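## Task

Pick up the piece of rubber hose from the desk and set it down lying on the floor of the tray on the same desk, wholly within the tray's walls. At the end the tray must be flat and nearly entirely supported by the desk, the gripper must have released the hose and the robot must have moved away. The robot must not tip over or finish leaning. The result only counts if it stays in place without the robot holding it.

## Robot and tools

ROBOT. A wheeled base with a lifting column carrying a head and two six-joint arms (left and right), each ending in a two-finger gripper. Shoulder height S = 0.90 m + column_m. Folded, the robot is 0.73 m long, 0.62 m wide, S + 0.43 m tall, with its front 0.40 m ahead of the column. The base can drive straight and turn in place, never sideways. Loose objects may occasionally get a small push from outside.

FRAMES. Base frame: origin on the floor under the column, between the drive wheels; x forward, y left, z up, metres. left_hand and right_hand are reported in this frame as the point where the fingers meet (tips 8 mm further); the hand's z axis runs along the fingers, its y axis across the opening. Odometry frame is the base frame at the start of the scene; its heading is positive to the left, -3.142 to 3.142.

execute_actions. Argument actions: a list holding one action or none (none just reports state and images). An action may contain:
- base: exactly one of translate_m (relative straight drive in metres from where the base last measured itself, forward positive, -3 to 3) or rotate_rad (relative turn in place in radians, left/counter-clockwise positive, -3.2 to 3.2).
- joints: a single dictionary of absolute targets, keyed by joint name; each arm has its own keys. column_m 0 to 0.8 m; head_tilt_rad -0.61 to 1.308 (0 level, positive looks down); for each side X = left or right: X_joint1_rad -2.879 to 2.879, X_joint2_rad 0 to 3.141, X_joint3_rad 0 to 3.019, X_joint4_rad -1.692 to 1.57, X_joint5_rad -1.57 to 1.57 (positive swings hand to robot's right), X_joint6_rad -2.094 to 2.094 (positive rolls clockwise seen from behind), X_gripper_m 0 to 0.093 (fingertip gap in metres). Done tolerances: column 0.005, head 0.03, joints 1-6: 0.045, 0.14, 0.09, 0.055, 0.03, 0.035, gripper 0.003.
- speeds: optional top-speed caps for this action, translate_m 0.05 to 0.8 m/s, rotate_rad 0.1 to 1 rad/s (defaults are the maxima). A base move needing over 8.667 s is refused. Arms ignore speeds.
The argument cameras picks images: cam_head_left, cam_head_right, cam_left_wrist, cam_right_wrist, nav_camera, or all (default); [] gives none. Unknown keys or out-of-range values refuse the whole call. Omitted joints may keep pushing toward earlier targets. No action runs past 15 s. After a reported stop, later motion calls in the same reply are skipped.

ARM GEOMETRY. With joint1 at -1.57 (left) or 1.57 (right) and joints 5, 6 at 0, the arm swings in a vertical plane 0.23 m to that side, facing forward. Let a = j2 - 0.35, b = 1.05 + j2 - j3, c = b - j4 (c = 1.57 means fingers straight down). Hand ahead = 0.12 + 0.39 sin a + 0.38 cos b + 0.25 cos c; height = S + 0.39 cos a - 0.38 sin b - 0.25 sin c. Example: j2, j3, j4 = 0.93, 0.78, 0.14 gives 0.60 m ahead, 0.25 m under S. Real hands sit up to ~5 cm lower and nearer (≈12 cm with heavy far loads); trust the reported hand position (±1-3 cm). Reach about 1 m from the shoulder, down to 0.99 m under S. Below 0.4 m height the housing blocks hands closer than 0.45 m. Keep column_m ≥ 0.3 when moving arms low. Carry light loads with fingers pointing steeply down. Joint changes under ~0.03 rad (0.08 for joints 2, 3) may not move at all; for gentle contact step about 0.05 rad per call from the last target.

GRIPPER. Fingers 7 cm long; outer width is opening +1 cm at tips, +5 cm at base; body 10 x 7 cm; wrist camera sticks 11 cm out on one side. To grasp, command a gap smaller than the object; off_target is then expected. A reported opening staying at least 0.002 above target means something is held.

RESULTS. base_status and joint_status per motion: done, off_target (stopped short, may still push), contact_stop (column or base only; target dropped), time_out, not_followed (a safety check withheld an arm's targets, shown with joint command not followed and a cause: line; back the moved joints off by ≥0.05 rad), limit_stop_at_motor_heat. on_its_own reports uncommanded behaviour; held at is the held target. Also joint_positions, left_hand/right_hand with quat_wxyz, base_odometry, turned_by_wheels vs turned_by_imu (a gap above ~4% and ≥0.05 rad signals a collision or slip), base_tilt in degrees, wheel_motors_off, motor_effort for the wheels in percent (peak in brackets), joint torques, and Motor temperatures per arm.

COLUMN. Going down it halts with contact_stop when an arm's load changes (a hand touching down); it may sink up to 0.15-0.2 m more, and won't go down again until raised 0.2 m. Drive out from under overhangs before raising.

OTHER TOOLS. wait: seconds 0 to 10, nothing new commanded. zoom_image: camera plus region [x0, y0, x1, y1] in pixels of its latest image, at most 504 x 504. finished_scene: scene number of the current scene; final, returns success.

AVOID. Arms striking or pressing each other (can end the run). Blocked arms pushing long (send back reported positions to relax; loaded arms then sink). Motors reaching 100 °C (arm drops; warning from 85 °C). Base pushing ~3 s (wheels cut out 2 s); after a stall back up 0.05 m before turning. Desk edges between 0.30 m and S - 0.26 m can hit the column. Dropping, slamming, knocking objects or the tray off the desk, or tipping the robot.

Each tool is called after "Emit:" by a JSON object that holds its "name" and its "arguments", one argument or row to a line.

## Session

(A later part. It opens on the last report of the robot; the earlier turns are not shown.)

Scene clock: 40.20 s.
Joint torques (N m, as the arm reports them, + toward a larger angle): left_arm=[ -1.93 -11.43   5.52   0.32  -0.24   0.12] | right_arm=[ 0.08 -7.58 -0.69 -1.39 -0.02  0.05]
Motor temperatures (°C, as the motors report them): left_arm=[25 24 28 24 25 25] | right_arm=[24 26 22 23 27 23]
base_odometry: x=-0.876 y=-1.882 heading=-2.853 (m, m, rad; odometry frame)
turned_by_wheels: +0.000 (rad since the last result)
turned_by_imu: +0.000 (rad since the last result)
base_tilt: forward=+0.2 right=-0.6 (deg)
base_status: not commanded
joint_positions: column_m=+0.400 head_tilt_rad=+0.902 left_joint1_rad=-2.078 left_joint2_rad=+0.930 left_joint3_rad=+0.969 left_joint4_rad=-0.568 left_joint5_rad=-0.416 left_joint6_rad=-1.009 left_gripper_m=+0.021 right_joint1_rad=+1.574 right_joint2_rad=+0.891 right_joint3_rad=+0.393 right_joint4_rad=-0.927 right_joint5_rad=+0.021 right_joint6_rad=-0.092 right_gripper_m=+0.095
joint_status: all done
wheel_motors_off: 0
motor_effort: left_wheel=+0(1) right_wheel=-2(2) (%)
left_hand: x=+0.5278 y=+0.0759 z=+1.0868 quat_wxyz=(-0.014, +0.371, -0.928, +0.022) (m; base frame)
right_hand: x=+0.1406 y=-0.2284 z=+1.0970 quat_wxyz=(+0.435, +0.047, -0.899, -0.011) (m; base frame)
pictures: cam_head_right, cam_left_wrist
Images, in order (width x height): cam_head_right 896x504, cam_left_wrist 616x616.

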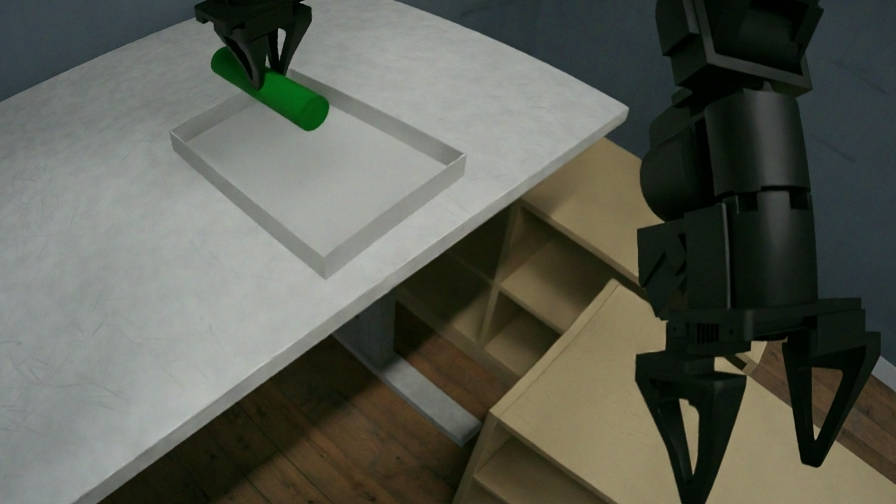

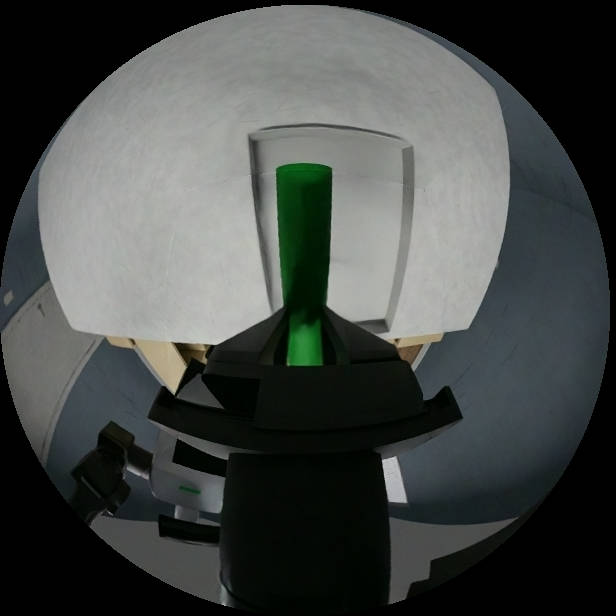

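Emit:
{"name": "execute_actions", "arguments": {
  "actions": [
    {"joints":{"column_m":0.306}}
  ],
  "cameras": ["cam_head_right"]
}}

Emit:
{"name": "execute_actions", "arguments": {
  "actions": [
    {"joints":{"left_gripper_m":0.045}}
  ],
  "cameras": []
}}

Emit:
{"name": "execute_actions", "arguments": {
  "actions": [
    {"joints":{"column_m":0.44}}
  ],
  "cameras": ["cam_head_right"]
}}

Scene clock: 43.13 s.
Joint torques (N m, as the arm reports them, + toward a larger angle): left_arm=[ -1.89 -11.41   5.58   0.38  -0.25   0.11] | right_arm=[ 1.21 -7.87 -0.87 -1.47 -0.01  0.05]
Motor temperatures (°C, as the motors report them): left_arm=[25 24 28 24 25 25] | right_arm=[24 26 22 23 27 23]
base_odometry: x=-0.876 y=-1.882 heading=-2.853 (m, m, rad; odometry frame)
turned_by_wheels: +0.000 (rad since the last result)
turned_by_imu: +0.000 (rad since the last result)
base_tilt: forward=+0.3 right=-0.4 (deg)
base_status: not commanded
joint_positions: column_m=+0.306 head_tilt_rad=+0.902 left_joint1_rad=-2.078 left_joint2_rad=+0.930 left_joint3_rad=+0.969 left_joint4_rad=-0.568 left_joint5_rad=-0.416 left_joint6_rad=-1.009 left_gripper_m=+0.021 right_joint1_rad=+1.574 right_joint2_rad=+0.891 right_joint3_rad=+0.393 right_joint4_rad=-0.927 right_joint5_rad=+0.021 right_joint6_rad=-0.092 right_gripper_m=+0.095
joint_status: all done
wheel_motors_off: 0
motor_effort: left_wheel=+0(0) right_wheel=-2(2) (%)
left_hand: x=+0.5278 y=+0.0759 z=+0.9928 quat_wxyz=(-0.014, +0.371, -0.928, +0.022) (m; base frame)
right_hand: x=+0.1406 y=-0.2284 z=+1.0030 quat_wxyz=(+0.435, +0.047, -0.899, -0.011) (m; base frame)
pictures: cam_head_right
Images, in order (width x height): cam_head_right 896x504.

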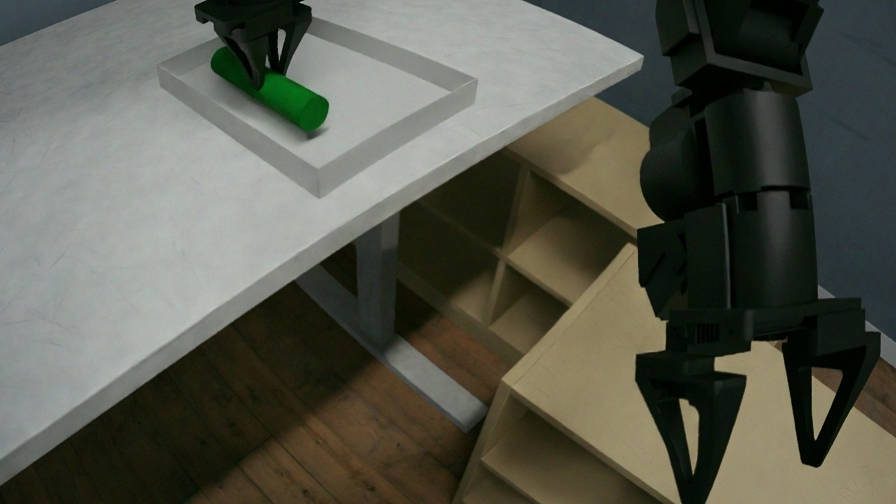

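Scene clock: 43.67 s.
Joint torques (N m, as the arm reports them, + toward a larger angle): left_arm=[ -2.39 -11.46   5.46   0.46  -0.26   0.12] | right_arm=[ 0.28 -7.63 -0.72 -1.25  0.03  0.06]
Motor temperatures (°C, as the motors report them): left_arm=[25 24 28 24 25 25] | right_arm=[24 26 22 23 27 23]
base_odometry: x=-0.876 y=-1.882 heading=-2.853 (m, m, rad; odometry frame)
turned_by_wheels: +0.000 (rad since the last result)
turned_by_imu: +0.000 (rad since the last result)
base_tilt: forward=+0.4 right=-0.4 (deg)
base_status: not commanded
joint_positions: column_m=+0.306 head_tilt_rad=+0.902 left_joint1_rad=-2.078 left_joint2_rad=+0.930 left_joint3_rad=+0.969 left_joint4_rad=-0.568 left_joint5_rad=-0.416 left_joint6_rad=-1.009 left_gripper_m=+0.045 right_joint1_rad=+1.574 right_joint2_rad=+0.891 right_joint3_rad=+0.393 right_joint4_rad=-0.927 right_joint5_rad=+0.021 right_joint6_rad=-0.092 right_gripper_m=+0.095
joint_status: all done
wheel_motors_off: 0
motor_effort: left_wheel=+0(0) right_wheel=-2(2) (%)
left_hand: x=+0.5278 y=+0.0759 z=+0.9928 quat_wxyz=(-0.014, +0.371, -0.928, +0.022) (m; base frame)
right_hand: x=+0.1406 y=-0.2284 z=+1.0030 quat_wxyz=(+0.435, +0.047, -0.899, -0.011) (m; base frame)
pictures: none
No camera images: the call's "cameras" was empty. Leave "cameras" out to get every camera's image.

Scene clock: 46.00 s.
Joint torques (N m, as the arm reports them, + toward a larger angle): left_arm=[ -1.72 -10.78   5.59   0.36  -0.24   0.07] | right_arm=[ 0.41 -7.29 -0.68 -1.46  0.02  0.03]
Motor temperatures (°C, as the motors report them): left_arm=[25 24 28 24 25 25] | right_arm=[24 26 22 23 27 23]
base_odometry: x=-0.876 y=-1.882 heading=-2.853 (m, m, rad; odometry frame)
turned_by_wheels: +0.000 (rad since the last result)
turned_by_imu: +0.000 (rad since the last result)
base_tilt: forward=+0.4 right=-0.5 (deg)
base_status: not commanded
joint_positions: column_m=+0.440 head_tilt_rad=+0.902 left_joint1_rad=-2.078 left_joint2_rad=+0.930 left_joint3_rad=+0.969 left_joint4_rad=-0.568 left_joint5_rad=-0.416 left_joint6_rad=-1.009 left_gripper_m=+0.045 right_joint1_rad=+1.574 right_joint2_rad=+0.891 right_joint3_rad=+0.393 right_joint4_rad=-0.927 right_joint5_rad=+0.021 right_joint6_rad=-0.092 right_gripper_m=+0.095
joint_status: all done
wheel_motors_off: 0
motor_effort: left_wheel=+0(1) right_wheel=-3(3) (%)
left_hand: x=+0.5278 y=+0.0759 z=+1.1267 quat_wxyz=(-0.014, +0.371, -0.928, +0.022) (m; base frame)
right_hand: x=+0.1406 y=-0.2284 z=+1.1369 quat_wxyz=(+0.435, +0.047, -0.899, -0.011) (m; base frame)
pictures: cam_head_right
Images, in order (width x height): cam_head_right 896x504.

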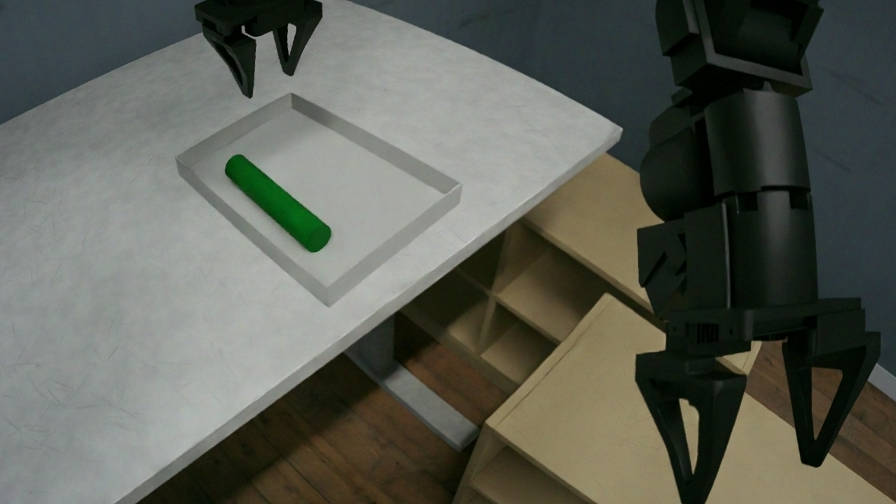

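Emit:
{"name": "finished_scene", "arguments": {
  "scene": 2
}}

The scene is finished: the task was done.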